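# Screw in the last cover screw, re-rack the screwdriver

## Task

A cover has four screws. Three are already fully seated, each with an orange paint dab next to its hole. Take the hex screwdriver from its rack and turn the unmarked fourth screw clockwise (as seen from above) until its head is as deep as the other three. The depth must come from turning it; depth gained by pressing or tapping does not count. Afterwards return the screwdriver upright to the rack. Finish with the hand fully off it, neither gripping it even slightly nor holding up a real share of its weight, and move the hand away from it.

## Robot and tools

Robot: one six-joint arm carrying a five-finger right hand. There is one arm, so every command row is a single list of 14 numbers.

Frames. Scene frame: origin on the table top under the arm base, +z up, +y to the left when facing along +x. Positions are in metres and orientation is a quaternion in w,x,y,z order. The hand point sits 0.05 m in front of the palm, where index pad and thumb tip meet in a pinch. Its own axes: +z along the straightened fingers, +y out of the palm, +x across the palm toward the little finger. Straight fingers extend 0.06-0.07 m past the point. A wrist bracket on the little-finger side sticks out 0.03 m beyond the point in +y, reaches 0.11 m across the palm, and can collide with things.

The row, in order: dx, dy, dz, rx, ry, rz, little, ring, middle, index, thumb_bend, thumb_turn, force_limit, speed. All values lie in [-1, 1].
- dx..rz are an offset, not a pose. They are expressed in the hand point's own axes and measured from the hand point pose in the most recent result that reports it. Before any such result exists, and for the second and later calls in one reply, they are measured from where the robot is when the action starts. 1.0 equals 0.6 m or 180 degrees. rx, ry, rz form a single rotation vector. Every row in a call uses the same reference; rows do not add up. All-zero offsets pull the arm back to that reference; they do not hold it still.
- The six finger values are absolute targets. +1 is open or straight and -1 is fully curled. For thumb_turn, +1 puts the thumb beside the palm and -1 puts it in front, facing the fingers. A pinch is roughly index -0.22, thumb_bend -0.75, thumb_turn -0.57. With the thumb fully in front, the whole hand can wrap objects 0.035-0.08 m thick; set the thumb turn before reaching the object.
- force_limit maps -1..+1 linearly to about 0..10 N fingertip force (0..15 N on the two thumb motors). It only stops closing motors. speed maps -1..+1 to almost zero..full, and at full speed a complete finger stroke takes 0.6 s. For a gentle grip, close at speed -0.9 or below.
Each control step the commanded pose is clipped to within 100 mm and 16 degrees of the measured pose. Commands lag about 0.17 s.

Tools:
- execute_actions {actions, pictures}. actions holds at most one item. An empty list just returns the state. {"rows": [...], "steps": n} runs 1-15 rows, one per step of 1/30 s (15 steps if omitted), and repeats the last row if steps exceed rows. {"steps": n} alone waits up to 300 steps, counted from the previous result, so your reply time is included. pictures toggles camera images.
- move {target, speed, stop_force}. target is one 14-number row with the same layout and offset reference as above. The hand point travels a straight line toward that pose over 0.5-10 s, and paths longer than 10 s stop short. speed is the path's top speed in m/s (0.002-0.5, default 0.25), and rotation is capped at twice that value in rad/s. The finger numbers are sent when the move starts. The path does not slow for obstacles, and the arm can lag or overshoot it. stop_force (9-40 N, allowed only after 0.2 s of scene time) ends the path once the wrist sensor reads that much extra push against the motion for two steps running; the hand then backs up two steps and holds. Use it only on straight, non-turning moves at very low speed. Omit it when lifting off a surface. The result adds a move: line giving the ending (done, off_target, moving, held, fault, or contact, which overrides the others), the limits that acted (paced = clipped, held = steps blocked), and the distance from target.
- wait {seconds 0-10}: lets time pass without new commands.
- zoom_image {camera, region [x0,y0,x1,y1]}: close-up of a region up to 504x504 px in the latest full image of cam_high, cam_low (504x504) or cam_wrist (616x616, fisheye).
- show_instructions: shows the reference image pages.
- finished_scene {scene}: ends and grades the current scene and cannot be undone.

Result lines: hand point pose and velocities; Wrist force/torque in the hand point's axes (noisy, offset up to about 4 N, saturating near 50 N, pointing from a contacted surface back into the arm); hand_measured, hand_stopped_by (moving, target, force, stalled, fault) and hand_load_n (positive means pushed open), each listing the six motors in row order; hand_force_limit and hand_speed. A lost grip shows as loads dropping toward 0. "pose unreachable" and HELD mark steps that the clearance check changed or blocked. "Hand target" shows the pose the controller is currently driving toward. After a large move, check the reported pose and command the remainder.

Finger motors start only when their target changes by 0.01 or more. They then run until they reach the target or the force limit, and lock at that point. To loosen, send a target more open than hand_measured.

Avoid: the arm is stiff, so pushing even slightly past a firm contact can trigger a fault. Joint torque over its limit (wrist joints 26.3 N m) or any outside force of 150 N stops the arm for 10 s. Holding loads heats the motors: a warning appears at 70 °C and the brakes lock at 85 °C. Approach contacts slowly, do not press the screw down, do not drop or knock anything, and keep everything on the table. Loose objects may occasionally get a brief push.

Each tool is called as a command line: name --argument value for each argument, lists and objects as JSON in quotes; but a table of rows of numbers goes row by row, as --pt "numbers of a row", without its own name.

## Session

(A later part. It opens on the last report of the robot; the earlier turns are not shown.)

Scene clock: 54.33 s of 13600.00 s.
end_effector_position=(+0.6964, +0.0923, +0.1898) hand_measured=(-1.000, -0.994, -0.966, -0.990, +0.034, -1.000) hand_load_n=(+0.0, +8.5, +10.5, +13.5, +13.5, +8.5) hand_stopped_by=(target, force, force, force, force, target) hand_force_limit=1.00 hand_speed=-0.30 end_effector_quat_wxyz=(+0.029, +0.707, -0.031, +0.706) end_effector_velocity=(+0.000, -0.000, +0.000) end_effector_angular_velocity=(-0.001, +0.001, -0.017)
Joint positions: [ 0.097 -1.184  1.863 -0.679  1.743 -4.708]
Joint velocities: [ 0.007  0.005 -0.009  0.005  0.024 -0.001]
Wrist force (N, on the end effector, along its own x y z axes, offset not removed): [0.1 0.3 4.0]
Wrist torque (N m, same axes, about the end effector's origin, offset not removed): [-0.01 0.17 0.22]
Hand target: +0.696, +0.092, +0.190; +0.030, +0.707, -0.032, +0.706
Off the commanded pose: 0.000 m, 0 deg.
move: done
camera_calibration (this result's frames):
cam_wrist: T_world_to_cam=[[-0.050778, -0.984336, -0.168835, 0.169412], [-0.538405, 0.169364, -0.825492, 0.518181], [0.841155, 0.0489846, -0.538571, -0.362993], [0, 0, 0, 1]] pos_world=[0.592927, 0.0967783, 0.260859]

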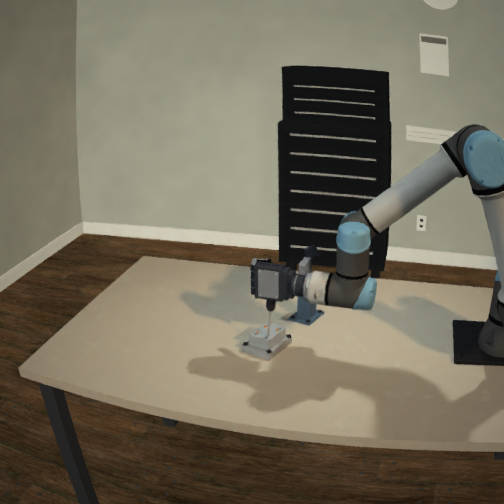

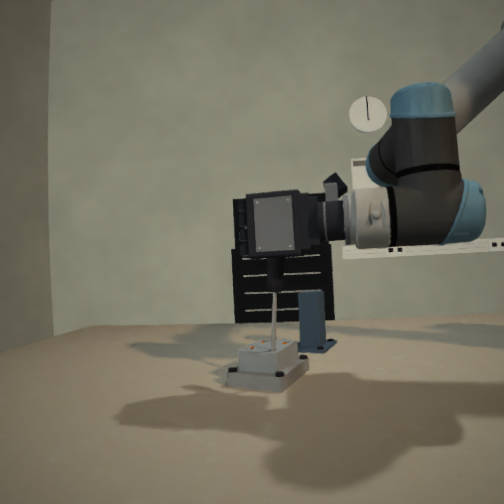

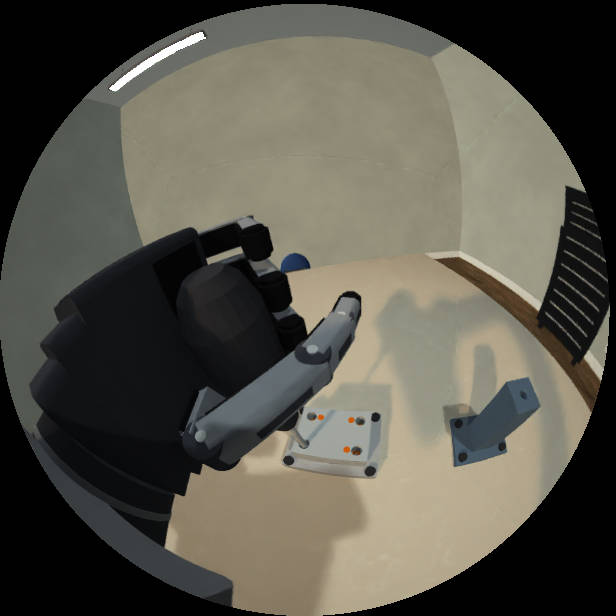

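execute_actions --actions '[{"rows":[[-0.0005,0,0.0005,0,0,0,-0.72,-0.72,-0.72,-0.72,0.35,-1,1,0.5]],"steps":7}]' --pictures false

move --target '[0,-0.0364,0.0188,0.153,0,0,-0.72,-0.72,-0.72,-0.72,0.35,-1,1,0.5]'

move --target '[0,-0.0364,0.0188,0.153,0,0,-0.72,-0.72,-0.72,-0.72,0.35,-1,1,0.5]'

execute_actions --actions '[{"rows":[[0,0,0,0,0,0,-1,-1,-1,-1,0.35,-1,1,-0.3]],"steps":11}]' --pictures false

execute_actions --actions '[{"rows":[[0,0,0,0,0,0,-1,-1,-1,-1,-1,-1,1,-0.3]],"steps":15}]' --pictures false

move --target '[0,0.0236,-0.0335,-0.153,0,0,-1,-1,-1,-1,-1,-1,1,-0.3]'

move --target '[0,0.0236,-0.0335,-0.153,0,0,-1,-1,-1,-1,-1,-1,1,-0.3]'

execute_actions --actions '[{"rows":[[0,0,0.0005,0,0,0,-0.72,-0.72,-0.72,-0.72,0.35,-1,1,0.5]],"steps":7}]' --pictures false

move --target '[0,-0.0364,0.0188,0.153,0,0,-0.72,-0.72,-0.72,-0.72,0.35,-1,1,0.5]'

move --target '[0,-0.0364,0.0188,0.153,0,0,-0.72,-0.72,-0.72,-0.72,0.35,-1,1,0.5]'

execute_actions --actions '[{"rows":[[0,0,0,0,0,0,-1,-1,-1,-1,0.35,-1,1,-0.3]],"steps":11}]' --pictures false

execute_actions --actions '[{"rows":[[0,0,0,0,0,0,-1,-1,-1,-1,-1,-1,1,-0.3]],"steps":15}]' --pictures false

move --target '[0,0.0236,-0.0335,-0.153,0,0,-1,-1,-1,-1,-1,-1,1,-0.3]'

move --target '[0,0.0236,-0.0335,-0.153,0,0,-1,-1,-1,-1,-1,-1,1,-0.3]'

zoom_image --camera "cam_low" --region '[230,240,330,370]'

Scene clock: 58.73 s of 13600.00 s.
end_effector_position=(+0.6968, +0.0924, +0.1897) hand_measured=(-0.722, -0.722, -0.720, -0.722, +0.232, -1.000) hand_load_n=(+0.0, +0.0, +0.0, +0.0, +0.0, +0.0) hand_stopped_by=(moving, moving, moving, moving, moving, target) hand_force_limit=1.00 hand_speed=0.50 end_effector_quat_wxyz=(+0.029, +0.707, -0.031, +0.706) end_effector_velocity=(+0.001, -0.000, +0.000) end_effector_angular_velocity=(+0.000, -0.004, +0.003)
Joint positions: [ 0.098 -1.183  1.862 -0.679  1.744 -4.708]
Joint velocities: [-0.002  0.001  0.001 -0.005 -0.005  0.   ]
Wrist force (N, on the end effector, along its own x y z axes, offset not removed): [1.3 2.4 1.1]
Wrist torque (N m, same axes, about the end effector's origin, offset not removed): [0.33 -0.20 0.16]
Hand target: +0.697, +0.092, +0.189; +0.029, +0.707, -0.031, +0.706
Off the commanded pose: 0.000 m, 0 deg.
Steps of this call (steps 1 to 90: nothing new was sent; then 1.17 s passed at rest; steps 91 to 97: all 7 steps of this action). Readings (end_effector_position | what the end effector reports):
91: (+0.6965, +0.0922, +0.1898) | hand_measured=(-1.000, -0.994, -0.966, -0.990, +0.034, -1.000) hand_load_n=(+0.0, +8.5, +10.5, +13.5, +13.5, +8.0) hand_stopped_by=(moving, moving, moving, moving, moving, target) hand_force_limit=1.00 hand_speed=0.50
92: (+0.6965, +0.0922, +0.1897) | hand_measured=(-1.000, -0.994, -0.966, -0.990, +0.034, -1.000) hand_load_n=(+0.0, +8.5, +10.5, +13.5, +13.5, +8.0) hand_stopped_by=(moving, moving, moving, moving, moving, target) hand_force_limit=1.00 hand_speed=0.50
94: (+0.6966, +0.0924, +0.1897) | hand_measured=(-0.926, -0.920, -0.900, -0.916, +0.078, -1.000) hand_load_n=(+0.0, +0.0, -11.5, +0.0, +7.5, +5.5) hand_stopped_by=(moving, moving, moving, moving, moving, target) hand_force_limit=1.00 hand_speed=0.50
97: the state above

Scene clock: 60.53 s of 13600.00 s.
end_effector_position=(+0.7096, +0.1129, +0.1895) hand_measured=(-0.720, -0.720, -0.720, -0.720, +0.350, -1.000) hand_load_n=(+0.0, +0.0, +0.0, +0.0, +0.0, +0.0) hand_stopped_by=(target, target, target, target, target, target) hand_force_limit=1.00 hand_speed=0.50 end_effector_quat_wxyz=(-0.139, +0.694, +0.137, +0.693) end_effector_velocity=(+0.001, +0.001, -0.000) end_effector_angular_velocity=(+0.000, -0.000, +0.018)
Joint positions: [-0.125 -1.229  1.934 -0.706  1.042 -4.708]
Joint velocities: [-0.007  0.002 -0.003  0.001 -0.025  0.   ]
Wrist force (N, on the end effector, along its own x y z axes, offset not removed): [-0.7 1.8 0.7]
Wrist torque (N m, same axes, about the end effector's origin, offset not removed): [0.28 0.12 0.03]
Hand target: +0.710, +0.113, +0.190; -0.140, +0.694, +0.138, +0.693
Off the commanded pose: 0.000 m, 0 deg.
move: done
camera_calibration (this result's frames):
cam_wrist: T_world_to_cam=[[0.408209, -0.897122, -0.168932, -0.145147], [-0.555265, -0.0971213, -0.825983, 0.563737], [0.7246, 0.430976, -0.537786, -0.335791], [0, 0, 0, 1]] pos_world=[0.615588, 0.0692543, 0.260534]

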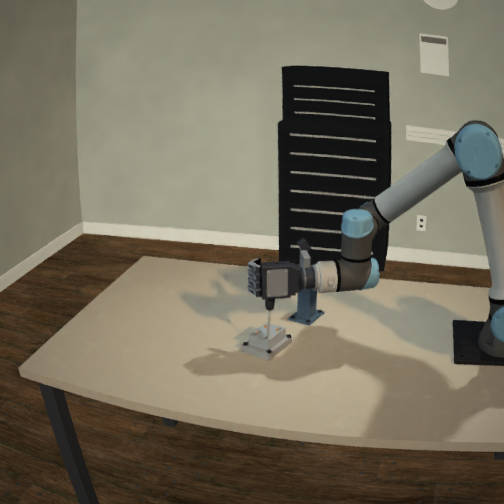

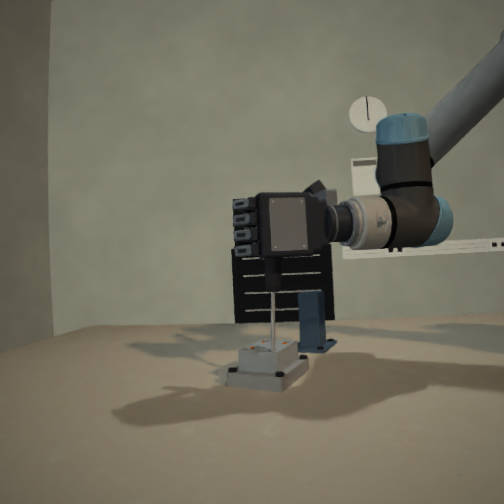

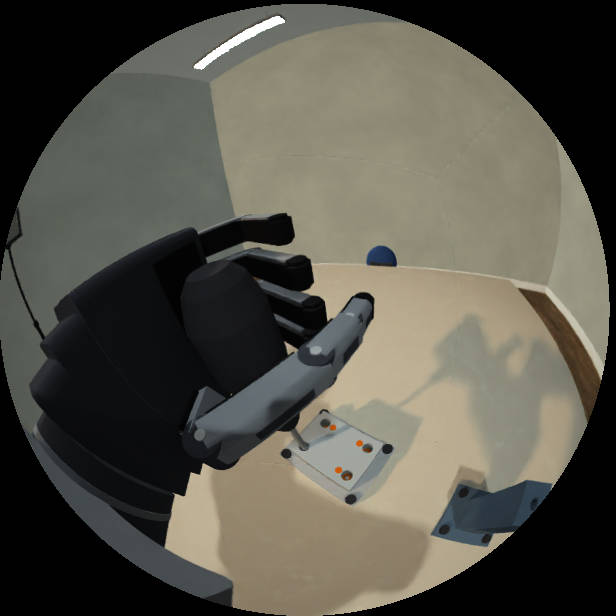

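Scene clock: 62.07 s of 13600.00 s.
end_effector_position=(+0.7115, +0.1372, +0.1895) hand_measured=(-0.720, -0.720, -0.720, -0.720, +0.350, -1.000) hand_load_n=(+0.0, +0.0, +0.0, +0.0, +0.0, +0.0) hand_stopped_by=(target, target, target, target, target, target) hand_force_limit=1.00 hand_speed=0.50 end_effector_quat_wxyz=(-0.299, +0.641, +0.298, +0.641) end_effector_velocity=(+0.001, +0.000, +0.000) end_effector_angular_velocity=(-0.002, +0.000, +0.014)
Joint positions: [-0.289 -1.143  1.804 -0.666  0.4   -4.704]
Joint velocities: [-0.003  0.006 -0.01   0.008 -0.017 -0.004]
Wrist force (N, on the end effector, along its own x y z axes, offset not removed): [0.4 1.4 -0.2]
Wrist torque (N m, same axes, about the end effector's origin, offset not removed): [0.27 -0.07 0.04]
Hand target: +0.712, +0.137, +0.189; -0.300, +0.641, +0.298, +0.640
Off the commanded pose: 0.000 m, 0 deg.
move: done
camera_calibration (this result's frames):
cam_wrist: T_world_to_cam=[[0.775625, -0.608193, -0.168843, -0.425213], [-0.447576, -0.341331, -0.82654, 0.524097], [0.445064, 0.716655, -0.536957, -0.188102], [0, 0, 0, 1]] pos_world=[0.648096, 0.0550829, 0.26039]

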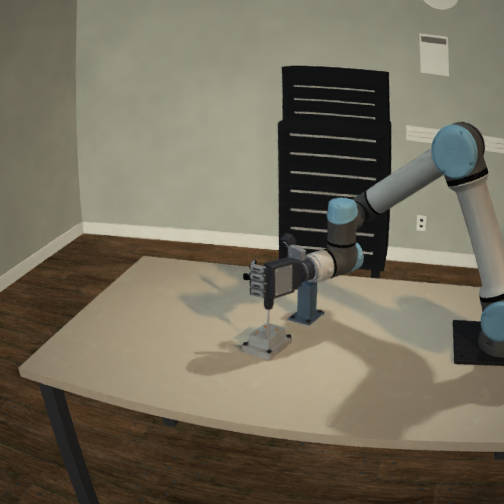

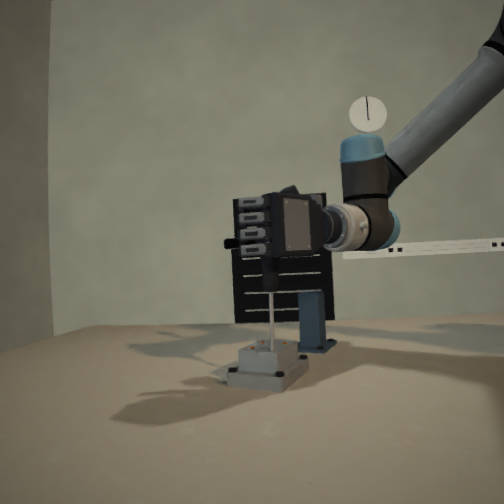

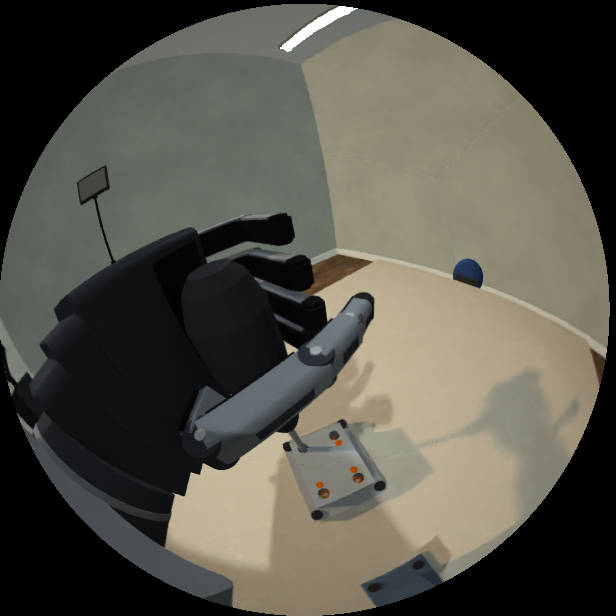

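Scene clock: 62.43 s of 13600.00 s.
end_effector_position=(+0.7116, +0.1371, +0.1895) hand_measured=(-1.000, -0.994, -0.968, -0.994, +0.352, -1.000) hand_load_n=(+0.0, +11.0, +10.5, +11.0, +2.5, +1.5) hand_stopped_by=(moving, force, force, force, target, target) hand_force_limit=1.00 hand_speed=-0.30 end_effector_quat_wxyz=(-0.299, +0.641, +0.298, +0.641) end_effector_velocity=(+0.000, -0.000, +0.001) end_effector_angular_velocity=(-0.000, -0.001, -0.001)
Joint positions: [-0.289 -1.143  1.803 -0.666  0.4   -4.704]
Joint velocities: [-0.    -0.001 -0.    -0.     0.001 -0.   ]
Wrist force (N, on the end effector, along its own x y z axes, offset not removed): [2.1 0.9 0.9]
Wrist torque (N m, same axes, about the end effector's origin, offset not removed): [0.19 -0.28 0.31]
Hand target: +0.711, +0.137, +0.189; -0.299, +0.641, +0.298, +0.641
Off the commanded pose: 0.000 m, 0 deg.
Steps of this call (steps 1 to 11: all 11 steps of this action). Readings (end_effector_position | what the end effector reports):
1: (+0.7115, +0.1372, +0.1895) | hand_measured=(-0.720, -0.720, -0.720, -0.720, +0.350, -1.000) hand_load_n=(+0.0, +0.0, +0.0, +0.0, +0.0, +0.0) hand_stopped_by=(moving, moving, moving, moving, target, target) hand_force_limit=1.00 hand_speed=-0.30
2: (+0.7115, +0.1372, +0.1895) | hand_measured=(-0.720, -0.720, -0.720, -0.720, +0.350, -1.000) hand_load_n=(+0.0, +0.0, +0.0, +0.0, +0.0, +0.0) hand_stopped_by=(moving, moving, moving, moving, target, target) hand_force_limit=1.00 hand_speed=-0.30
4: (+0.7115, +0.1372, +0.1895) | hand_measured=(-0.756, -0.756, -0.756, -0.756, +0.350, -1.000) hand_load_n=(+0.0, +0.0, +0.0, +0.0, +0.0, +0.0) hand_stopped_by=(moving, moving, moving, moving, target, target) hand_force_limit=1.00 hand_speed=-0.30
8: (+0.7116, +0.1372, +0.1895) | hand_measured=(-0.910, -0.910, -0.910, -0.910, +0.350, -1.000) hand_load_n=(+0.0, +0.0, +0.0, +0.0, +0.0, +0.0) hand_stopped_by=(moving, moving, moving, moving, target, target) hand_force_limit=1.00 hand_speed=-0.30
11: the state above

Scene clock: 62.93 s of 13600.00 s.
end_effector_position=(+0.7116, +0.1371, +0.1896) hand_measured=(-1.000, -0.994, -0.966, -0.992, +0.072, -1.000) hand_load_n=(+0.0, +10.0, +9.0, +10.0, +13.0, +5.0) hand_stopped_by=(target, force, force, force, moving, target) hand_force_limit=1.00 hand_speed=-0.30 end_effector_quat_wxyz=(-0.299, +0.641, +0.298, +0.641) end_effector_velocity=(+0.000, -0.001, -0.000) end_effector_angular_velocity=(-0.000, -0.000, -0.002)
Joint positions: [-0.289 -1.143  1.803 -0.666  0.4   -4.704]
Joint velocities: [-0.     0.    -0.    -0.     0.002  0.   ]
Wrist force (N, on the end effector, along its own x y z axes, offset not removed): [3.8 2.3 -0.4]
Wrist torque (N m, same axes, about the end effector's origin, offset not removed): [0.25 -0.58 0.03]
Hand target: +0.712, +0.137, +0.190; -0.299, +0.641, +0.298, +0.641
Off the commanded pose: 0.000 m, 0 deg.
Steps of this call (steps 1 to 15: all 15 steps of this action). Readings (end_effector_position | what the end effector reports):
1: (+0.7116, +0.1371, +0.1895) | hand_measured=(-1.000, -0.994, -0.968, -0.992, +0.352, -1.000) hand_load_n=(+0.0, +10.5, +10.5, +11.0, +2.5, +1.5) hand_stopped_by=(moving, force, force, force, moving, target) hand_force_limit=1.00 hand_speed=-0.30
2: (+0.7116, +0.1371, +0.1895) | hand_measured=(-1.000, -0.994, -0.966, -0.992, +0.352, -1.000) hand_load_n=(+0.0, +10.5, +10.0, +10.5, +2.5, +1.5) hand_stopped_by=(moving, force, force, force, moving, target) hand_force_limit=1.00 hand_speed=-0.30
4: (+0.7116, +0.1371, +0.1895) | hand_measured=(-1.000, -0.994, -0.966, -0.992, +0.330, -1.000) hand_load_n=(+0.0, +10.5, +10.0, +10.5, +3.0, +1.5) hand_stopped_by=(target, force, force, force, moving, target) hand_force_limit=1.00 hand_speed=-0.30
8: (+0.7116, +0.1371, +0.1896) | hand_measured=(-1.000, -0.994, -0.966, -0.992, +0.236, -1.000) hand_load_n=(+0.0, +10.5, +10.0, +10.5, +6.0, +3.0) hand_stopped_by=(target, force, force, force, moving, target) hand_force_limit=1.00 hand_speed=-0.30
15: the state above

Scene clock: 64.73 s of 13600.00 s.
end_effector_position=(+0.7094, +0.1128, +0.1895) hand_measured=(-1.000, -0.994, -0.966, -0.992, +0.034, -1.000) hand_load_n=(+0.0, +9.5, +10.0, +12.5, +14.0, +6.5) hand_stopped_by=(target, force, force, force, force, target) hand_force_limit=1.00 hand_speed=-0.30 end_effector_quat_wxyz=(-0.139, +0.694, +0.137, +0.693) end_effector_velocity=(+0.001, -0.001, +0.000) end_effector_angular_velocity=(-0.000, -0.001, -0.015)
Joint positions: [-0.126 -1.229  1.934 -0.706  1.042 -4.708]
Joint velocities: [ 0.007  0.002 -0.002 -0.001  0.023 -0.   ]
Wrist force (N, on the end effector, along its own x y z axes, offset not removed): [3.1 3.0 0.7]
Wrist torque (N m, same axes, about the end effector's origin, offset not removed): [0.40 -0.15 0.13]
Hand target: +0.710, +0.113, +0.190; -0.138, +0.694, +0.136, +0.693
Off the commanded pose: 0.000 m, 0 deg.
move: done
camera_calibration (this result's frames):
cam_wrist: T_world_to_cam=[[0.408297, -0.897039, -0.16916, -0.145209], [-0.555241, -0.0969561, -0.826019, 0.563567], [0.72457, 0.431186, -0.537659, -0.335666], [0, 0, 0, 1]] pos_world=[0.615417, 0.0691175, 0.260479]

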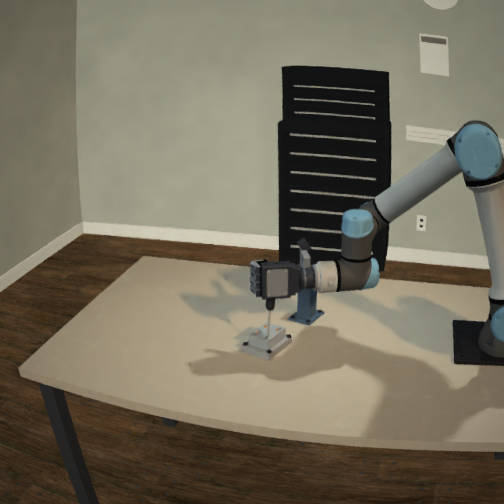

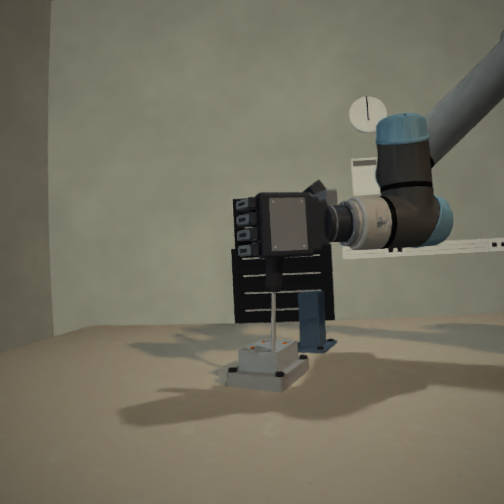

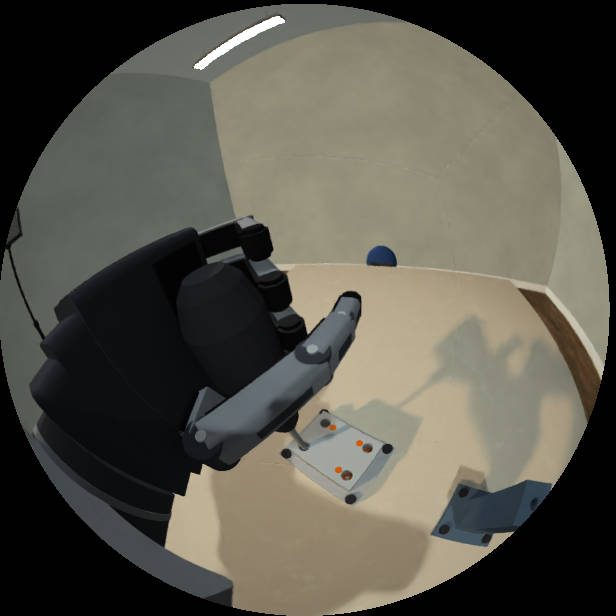

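Scene clock: 66.27 s of 13600.00 s.
end_effector_position=(+0.6964, +0.0922, +0.1895) hand_measured=(-1.000, -0.994, -0.966, -0.992, +0.034, -1.000) hand_load_n=(+0.0, +8.5, +10.5, +13.5, +13.5, +8.5) hand_stopped_by=(target, force, force, force, force, target) hand_force_limit=1.00 hand_speed=-0.30 end_effector_quat_wxyz=(+0.029, +0.707, -0.031, +0.706) end_effector_velocity=(+0.000, -0.000, -0.000) end_effector_angular_velocity=(-0.001, +0.002, -0.015)
Joint positions: [ 0.097 -1.183  1.864 -0.68   1.743 -4.708]
Joint velocities: [ 0.007  0.005 -0.008  0.004  0.022 -0.001]
Wrist force (N, on the end effector, along its own x y z axes, offset not removed): [0.2 1.4 2.2]
Wrist torque (N m, same axes, about the end effector's origin, offset not removed): [0.26 0.17 0.17]
Hand target: +0.696, +0.092, +0.189; +0.030, +0.707, -0.032, +0.706
Off the commanded pose: 0.000 m, 0 deg.
move: done
camera_calibration (this result's frames):
cam_wrist: T_world_to_cam=[[-0.050636, -0.9843, -0.169086, 0.169262], [-0.538254, 0.169507, -0.825561, 0.517825], [0.84126, 0.0492082, -0.538386, -0.363241], [0, 0, 0, 1]] pos_world=[0.592872, 0.0967035, 0.260551]

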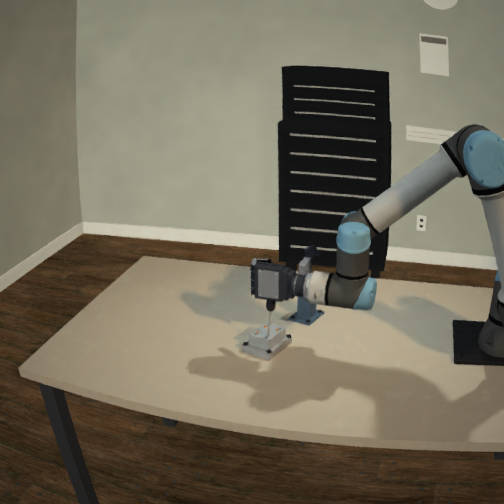

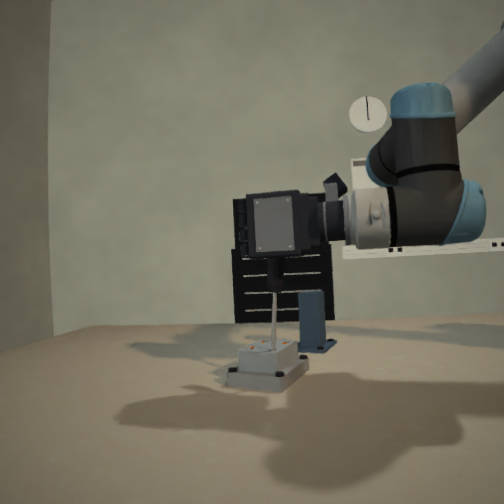

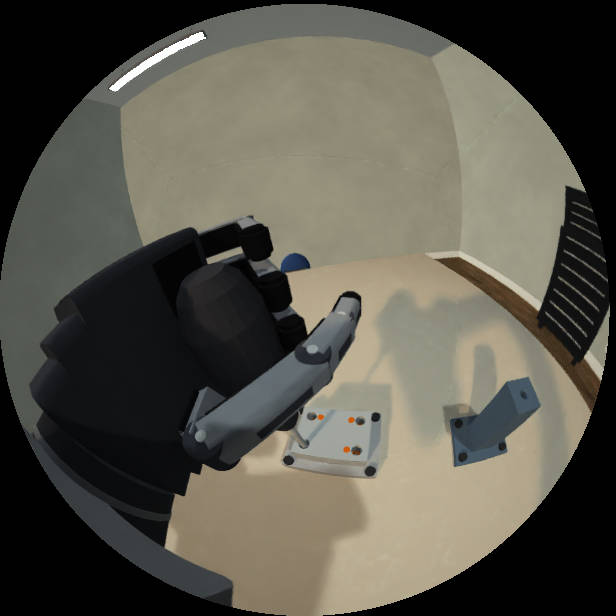

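Scene clock: 66.50 s of 13600.00 s.
end_effector_position=(+0.6966, +0.0923, +0.1895) hand_measured=(-0.722, -0.722, -0.720, -0.722, +0.232, -1.000) hand_load_n=(+0.0, +0.0, +0.0, +0.0, +0.0, +0.0) hand_stopped_by=(moving, moving, moving, moving, moving, target) hand_force_limit=1.00 hand_speed=0.50 end_effector_quat_wxyz=(+0.029, +0.707, -0.031, +0.706) end_effector_velocity=(+0.001, +0.001, +0.000) end_effector_angular_velocity=(+0.000, -0.001, +0.003)
Joint positions: [ 0.097 -1.183  1.863 -0.68   1.743 -4.708]
Joint velocities: [-0.    -0.    -0.001  0.    -0.003  0.   ]
Wrist force (N, on the end effector, along its own x y z axes, offset not removed): [0.1 1.6 0.0]
Wrist torque (N m, same axes, about the end effector's origin, offset not removed): [0.30 -0.03 0.06]
Hand target: +0.697, +0.092, +0.189; +0.029, +0.707, -0.031, +0.706
Off the commanded pose: 0.000 m, 0 deg.
Steps of this call (steps 1 to 7: all 7 steps of this action). Readings (end_effector_position | what the end effector reports):
1: (+0.6964, +0.0922, +0.1895) | hand_measured=(-1.000, -0.994, -0.966, -0.992, +0.034, -1.000) hand_load_n=(+0.0, +8.5, +10.5, +13.5, +13.5, +8.5) hand_stopped_by=(moving, moving, moving, moving, moving, target) hand_force_limit=1.00 hand_speed=0.50
2: (+0.6965, +0.0922, +0.1895) | hand_measured=(-1.000, -0.994, -0.966, -0.992, +0.034, -1.000) hand_load_n=(+0.0, +8.5, +10.5, +13.5, +13.5, +8.5) hand_stopped_by=(moving, moving, moving, moving, moving, target) hand_force_limit=1.00 hand_speed=0.50
4: (+0.6965, +0.0922, +0.1894) | hand_measured=(-0.926, -0.920, -0.900, -0.918, +0.078, -1.000) hand_load_n=(+0.0, +0.0, -11.5, +0.0, +7.5, +5.5) hand_stopped_by=(moving, moving, moving, moving, moving, target) hand_force_limit=1.00 hand_speed=0.50
7: the state above

Scene clock: 68.30 s of 13600.00 s.
end_effector_position=(+0.7095, +0.1129, +0.1895) hand_measured=(-0.720, -0.720, -0.720, -0.720, +0.350, -1.000) hand_load_n=(+0.0, +0.0, +0.0, +0.0, +0.0, +0.0) hand_stopped_by=(target, target, target, target, target, target) hand_force_limit=1.00 hand_speed=0.50 end_effector_quat_wxyz=(-0.139, +0.694, +0.137, +0.693) end_effector_velocity=(+0.001, +0.001, +0.001) end_effector_angular_velocity=(+0.000, -0.001, +0.017)
Joint positions: [-0.125 -1.229  1.934 -0.706  1.042 -4.708]
Joint velocities: [-0.008  0.002 -0.003  0.    -0.025  0.   ]
Wrist force (N, on the end effector, along its own x y z axes, offset not removed): [-0.6 2.0 1.2]
Wrist torque (N m, same axes, about the end effector's origin, offset not removed): [0.40 0.05 0.07]
Hand target: +0.710, +0.113, +0.189; -0.140, +0.694, +0.138, +0.693
Off the commanded pose: 0.000 m, 0 deg.
move: done
camera_calibration (this result's frames):
cam_wrist: T_world_to_cam=[[0.408429, -0.896986, -0.169123, -0.145251], [-0.555159, -0.0970322, -0.826065, 0.563572], [0.724558, 0.431278, -0.537601, -0.335792], [0, 0, 0, 1]] pos_world=[0.615497, 0.0692165, 0.26046]

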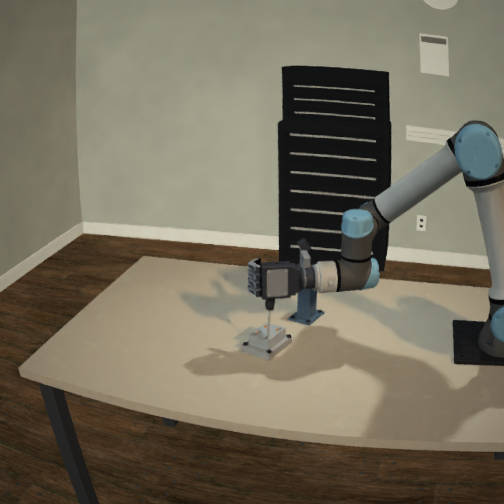

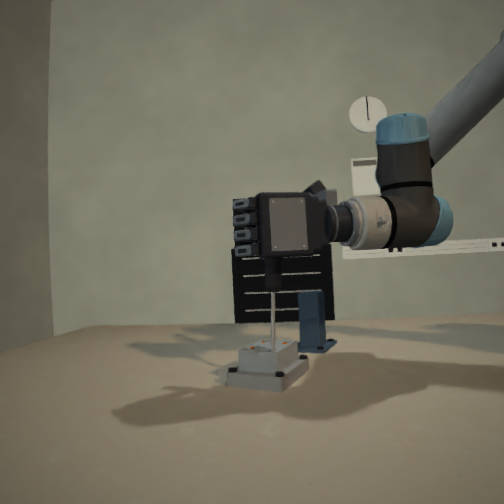

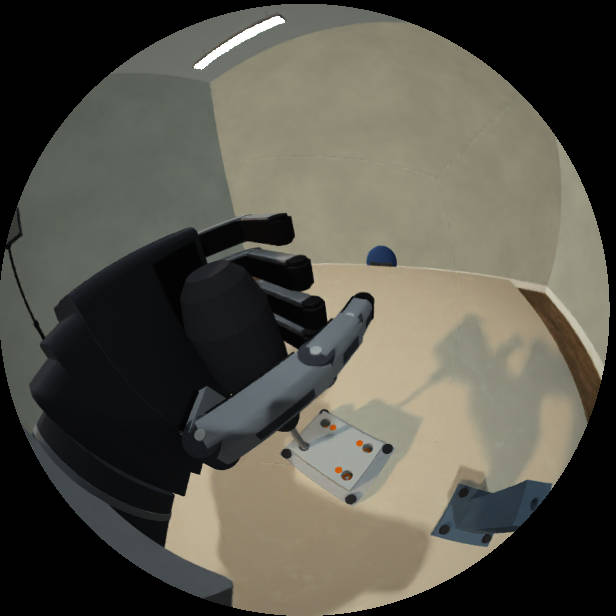

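Scene clock: 69.83 s of 13600.00 s.
end_effector_position=(+0.7114, +0.1372, +0.1894) hand_measured=(-0.720, -0.720, -0.720, -0.720, +0.350, -1.000) hand_load_n=(+0.0, +0.0, +0.0, +0.0, +0.0, +0.0) hand_stopped_by=(target, target, target, target, target, target) hand_force_limit=1.00 hand_speed=0.50 end_effector_quat_wxyz=(-0.299, +0.641, +0.298, +0.641) end_effector_velocity=(+0.000, +0.001, +0.000) end_effector_angular_velocity=(-0.001, +0.001, +0.016)
Joint positions: [-0.289 -1.143  1.804 -0.668  0.4   -4.703]
Joint velocities: [-0.003  0.006 -0.011  0.009 -0.019 -0.004]
Wrist force (N, on the end effector, along its own x y z axes, offset not removed): [-0.4 1.6 1.3]
Wrist torque (N m, same axes, about the end effector's origin, offset not removed): [0.29 0.07 -0.02]
Hand target: +0.711, +0.137, +0.189; -0.300, +0.641, +0.298, +0.641
Off the commanded pose: 0.000 m, 0 deg.
move: done
camera_calibration (this result's frames):
cam_wrist: T_world_to_cam=[[0.775778, -0.607974, -0.168928, -0.425266], [-0.447421, -0.341217, -0.826672, 0.523913], [0.444954, 0.716895, -0.536728, -0.188082], [0, 0, 0, 1]] pos_world=[0.648009, 0.0550524, 0.260315]

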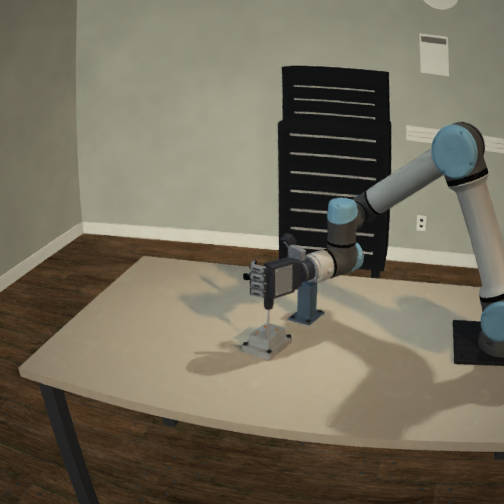

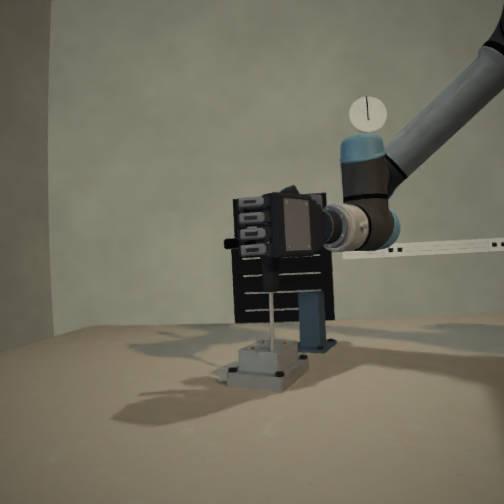

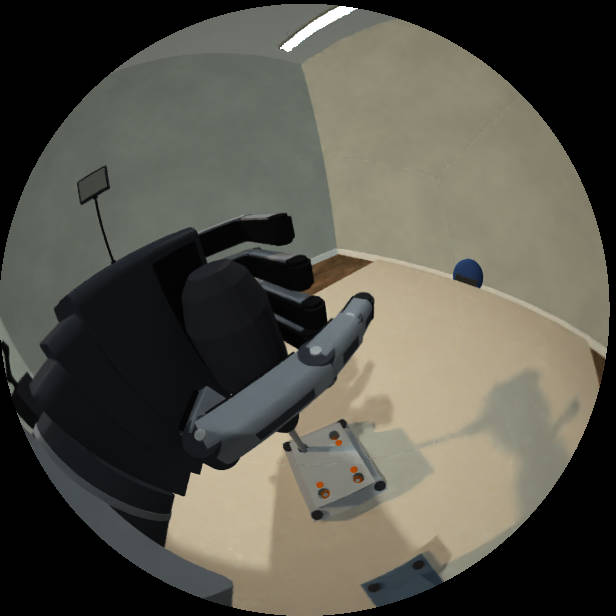

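Scene clock: 70.20 s of 13600.00 s.
end_effector_position=(+0.7115, +0.1371, +0.1895) hand_measured=(-1.000, -0.994, -0.968, -0.994, +0.352, -1.000) hand_load_n=(+0.0, +11.0, +10.5, +11.0, +2.0, +1.5) hand_stopped_by=(moving, force, force, force, target, target) hand_force_limit=1.00 hand_speed=-0.30 end_effector_quat_wxyz=(-0.299, +0.641, +0.298, +0.641) end_effector_velocity=(-0.000, -0.000, +0.000) end_effector_angular_velocity=(-0.000, -0.000, -0.000)
Joint positions: [-0.289 -1.143  1.804 -0.667  0.4   -4.704]
Joint velocities: [ 0.    -0.001  0.     0.     0.    -0.   ]
Wrist force (N, on the end effector, along its own x y z axes, offset not removed): [1.5 1.3 1.0]
Wrist torque (N m, same axes, about the end effector's origin, offset not removed): [0.26 -0.16 0.28]
Hand target: +0.711, +0.137, +0.189; -0.299, +0.641, +0.298, +0.641
Off the commanded pose: 0.000 m, 0 deg.
Steps of this call (steps 1 to 11: all 11 steps of this action). Readings (end_effector_position | what the end effector reports):
1: (+0.7114, +0.1372, +0.1894) | hand_measured=(-0.720, -0.720, -0.720, -0.720, +0.350, -1.000) hand_load_n=(+0.0, +0.0, +0.0, +0.0, +0.0, +0.0) hand_stopped_by=(moving, moving, moving, moving, target, target) hand_force_limit=1.00 hand_speed=-0.30
2: (+0.7114, +0.1373, +0.1894) | hand_measured=(-0.720, -0.720, -0.720, -0.720, +0.350, -1.000) hand_load_n=(+0.0, +0.0, +0.0, +0.0, +0.0, +0.0) hand_stopped_by=(moving, moving, moving, moving, target, target) hand_force_limit=1.00 hand_speed=-0.30
4: (+0.7114, +0.1373, +0.1894) | hand_measured=(-0.756, -0.756, -0.756, -0.756, +0.350, -1.000) hand_load_n=(+0.0, +0.0, +0.0, +0.0, +0.0, +0.0) hand_stopped_by=(moving, moving, moving, moving, target, target) hand_force_limit=1.00 hand_speed=-0.30
8: (+0.7115, +0.1372, +0.1894) | hand_measured=(-0.910, -0.910, -0.910, -0.910, +0.350, -1.000) hand_load_n=(+0.0, +0.0, +0.0, +0.0, +0.0, +0.0) hand_stopped_by=(moving, moving, moving, moving, target, target) hand_force_limit=1.00 hand_speed=-0.30
11: the state above

Scene clock: 70.70 s of 13600.00 s.
end_effector_position=(+0.7115, +0.1371, +0.1895) hand_measured=(-1.000, -0.994, -0.966, -0.992, +0.072, -1.000) hand_load_n=(+0.0, +10.0, +9.0, +10.0, +13.5, +5.0) hand_stopped_by=(target, force, force, force, moving, target) hand_force_limit=1.00 hand_speed=-0.30 end_effector_quat_wxyz=(-0.299, +0.641, +0.298, +0.641) end_effector_velocity=(+0.000, -0.000, +0.000) end_effector_angular_velocity=(+0.000, +0.001, +0.000)
Joint positions: [-0.289 -1.143  1.804 -0.667  0.4   -4.704]
Joint velocities: [-0.     0.    -0.001  0.001 -0.001  0.   ]
Wrist force (N, on the end effector, along its own x y z axes, offset not removed): [4.0 3.7 0.0]
Wrist torque (N m, same axes, about the end effector's origin, offset not removed): [0.52 -0.49 0.16]
Hand target: +0.711, +0.137, +0.189; -0.299, +0.641, +0.298, +0.641
Off the commanded pose: 0.000 m, 0 deg.
Steps of this call (steps 1 to 15: all 15 steps of this action). Readings (end_effector_position | what the end effector reports):
1: (+0.7115, +0.1371, +0.1895) | hand_measured=(-1.000, -0.994, -0.968, -0.994, +0.352, -1.000) hand_load_n=(+0.0, +10.5, +10.5, +11.0, +2.0, +1.5) hand_stopped_by=(moving, force, force, force, moving, target) hand_force_limit=1.00 hand_speed=-0.30
2: (+0.7115, +0.1371, +0.1895) | hand_measured=(-1.000, -0.994, -0.966, -0.992, +0.352, -1.000) hand_load_n=(+0.0, +10.5, +10.0, +10.5, +2.5, +1.5) hand_stopped_by=(moving, force, force, force, moving, target) hand_force_limit=1.00 hand_speed=-0.30
4: (+0.7115, +0.1371, +0.1895) | hand_measured=(-1.000, -0.994, -0.966, -0.992, +0.330, -1.000) hand_load_n=(+0.0, +10.5, +10.0, +10.5, +3.0, +1.5) hand_stopped_by=(target, force, force, force, moving, target) hand_force_limit=1.00 hand_speed=-0.30
8: (+0.7115, +0.1371, +0.1895) | hand_measured=(-1.000, -0.994, -0.966, -0.992, +0.236, -1.000) hand_load_n=(+0.0, +10.5, +9.5, +10.5, +6.5, +3.0) hand_stopped_by=(target, force, force, force, moving, target) hand_force_limit=1.00 hand_speed=-0.30
15: the state above

Scene clock: 72.50 s of 13600.00 s.
end_effector_position=(+0.7094, +0.1128, +0.1894) hand_measured=(-1.000, -0.994, -0.966, -0.992, +0.034, -1.000) hand_load_n=(+0.0, +9.5, +10.0, +12.5, +14.0, +7.0) hand_stopped_by=(target, force, force, force, force, target) hand_force_limit=1.00 hand_speed=-0.30 end_effector_quat_wxyz=(-0.139, +0.694, +0.137, +0.693) end_effector_velocity=(+0.001, -0.000, +0.000) end_effector_angular_velocity=(-0.000, -0.001, -0.016)
Joint positions: [-0.126 -1.23   1.935 -0.707  1.041 -4.708]
Joint velocities: [ 0.009  0.002 -0.002 -0.     0.025  0.   ]
Wrist force (N, on the end effector, along its own x y z axes, offset not removed): [4.1 3.3 1.1]
Wrist torque (N m, same axes, about the end effector's origin, offset not removed): [0.44 -0.21 0.09]
Hand target: +0.710, +0.113, +0.190; -0.138, +0.694, +0.136, +0.693
Off the commanded pose: 0.000 m, 0 deg.
move: done
camera_calibration (this result's frames):
cam_wrist: T_world_to_cam=[[0.408512, -0.896903, -0.169361, -0.145308], [-0.555145, -0.0968615, -0.826094, 0.563404], [0.724522, 0.431489, -0.53748, -0.335662], [0, 0, 0, 1]] pos_world=[0.615326, 0.0690792, 0.260403]

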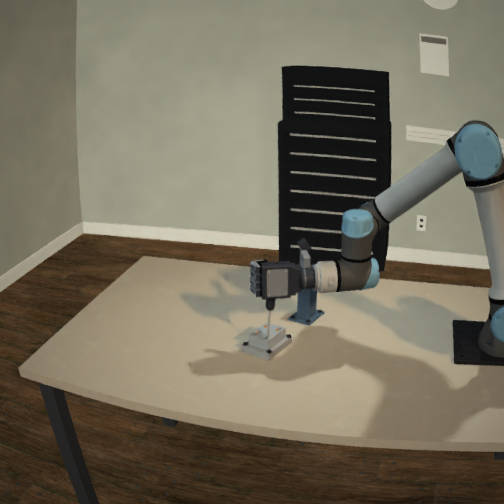

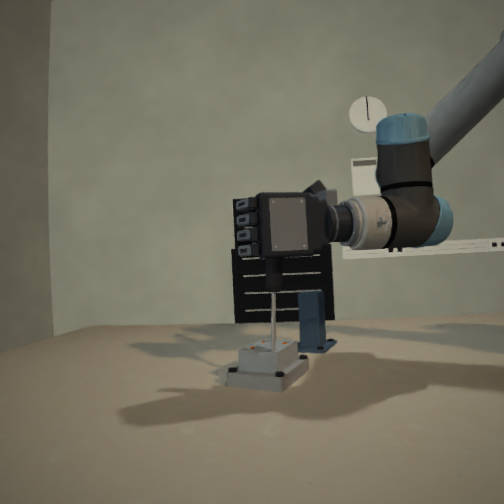

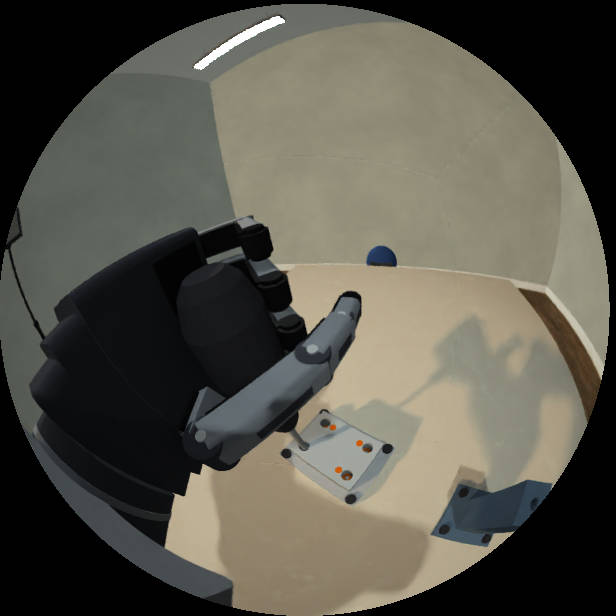

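Scene clock: 74.03 s of 13600.00 s.
end_effector_position=(+0.6963, +0.0922, +0.1894) hand_measured=(-1.000, -0.994, -0.966, -0.992, +0.034, -1.000) hand_load_n=(+0.0, +8.5, +10.5, +13.5, +13.5, +9.0) hand_stopped_by=(target, force, force, force, force, target) hand_force_limit=1.00 hand_speed=-0.30 end_effector_quat_wxyz=(+0.029, +0.707, -0.031, +0.706) end_effector_velocity=(-0.000, -0.001, -0.000) end_effector_angular_velocity=(-0.001, +0.002, -0.017)
Joint positions: [ 0.097 -1.183  1.864 -0.68   1.743 -4.708]
Joint velocities: [ 0.007  0.005 -0.007  0.004  0.023 -0.001]
Wrist force (N, on the end effector, along its own x y z axes, offset not removed): [-0.6 1.2 1.5]
Wrist torque (N m, same axes, about the end effector's origin, offset not removed): [0.29 0.39 0.08]
Hand target: +0.696, +0.092, +0.189; +0.030, +0.707, -0.032, +0.706
Off the commanded pose: 0.000 m, 0 deg.
move: done
camera_calibration (this result's frames):
cam_wrist: T_world_to_cam=[[-0.0504008, -0.984264, -0.169362, 0.169131], [-0.538215, 0.169615, -0.825563, 0.517689], [0.841299, 0.0495443, -0.538295, -0.363275], [0, 0, 0, 1]] pos_world=[0.592775, 0.0966596, 0.260481]

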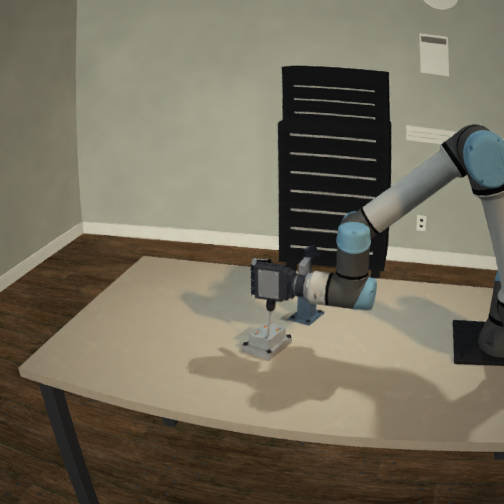

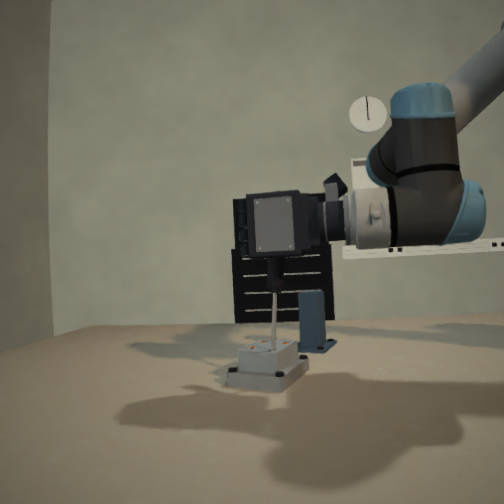

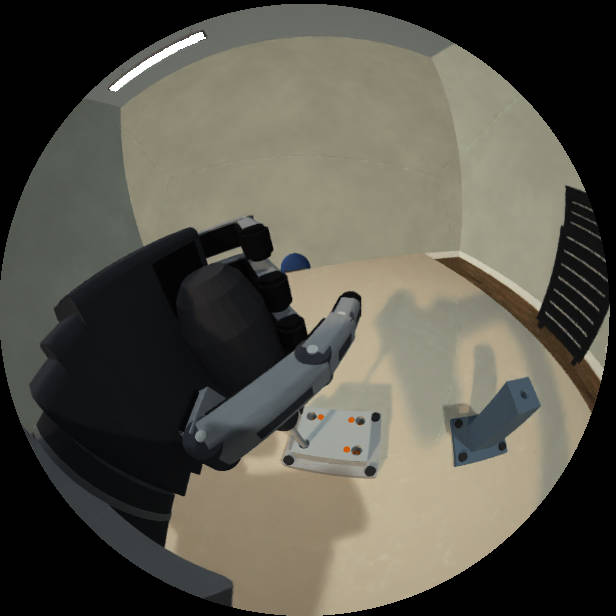

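Region (230, 240, 330, 370) of cam_low's 504x504 image, scaled by 3.877, with more detail than that image has; it fills the left 388 columns of this view, and the rest is white.

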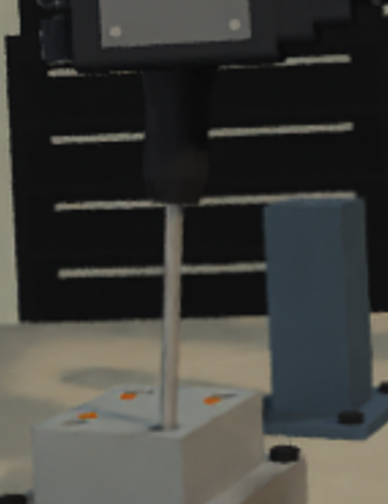

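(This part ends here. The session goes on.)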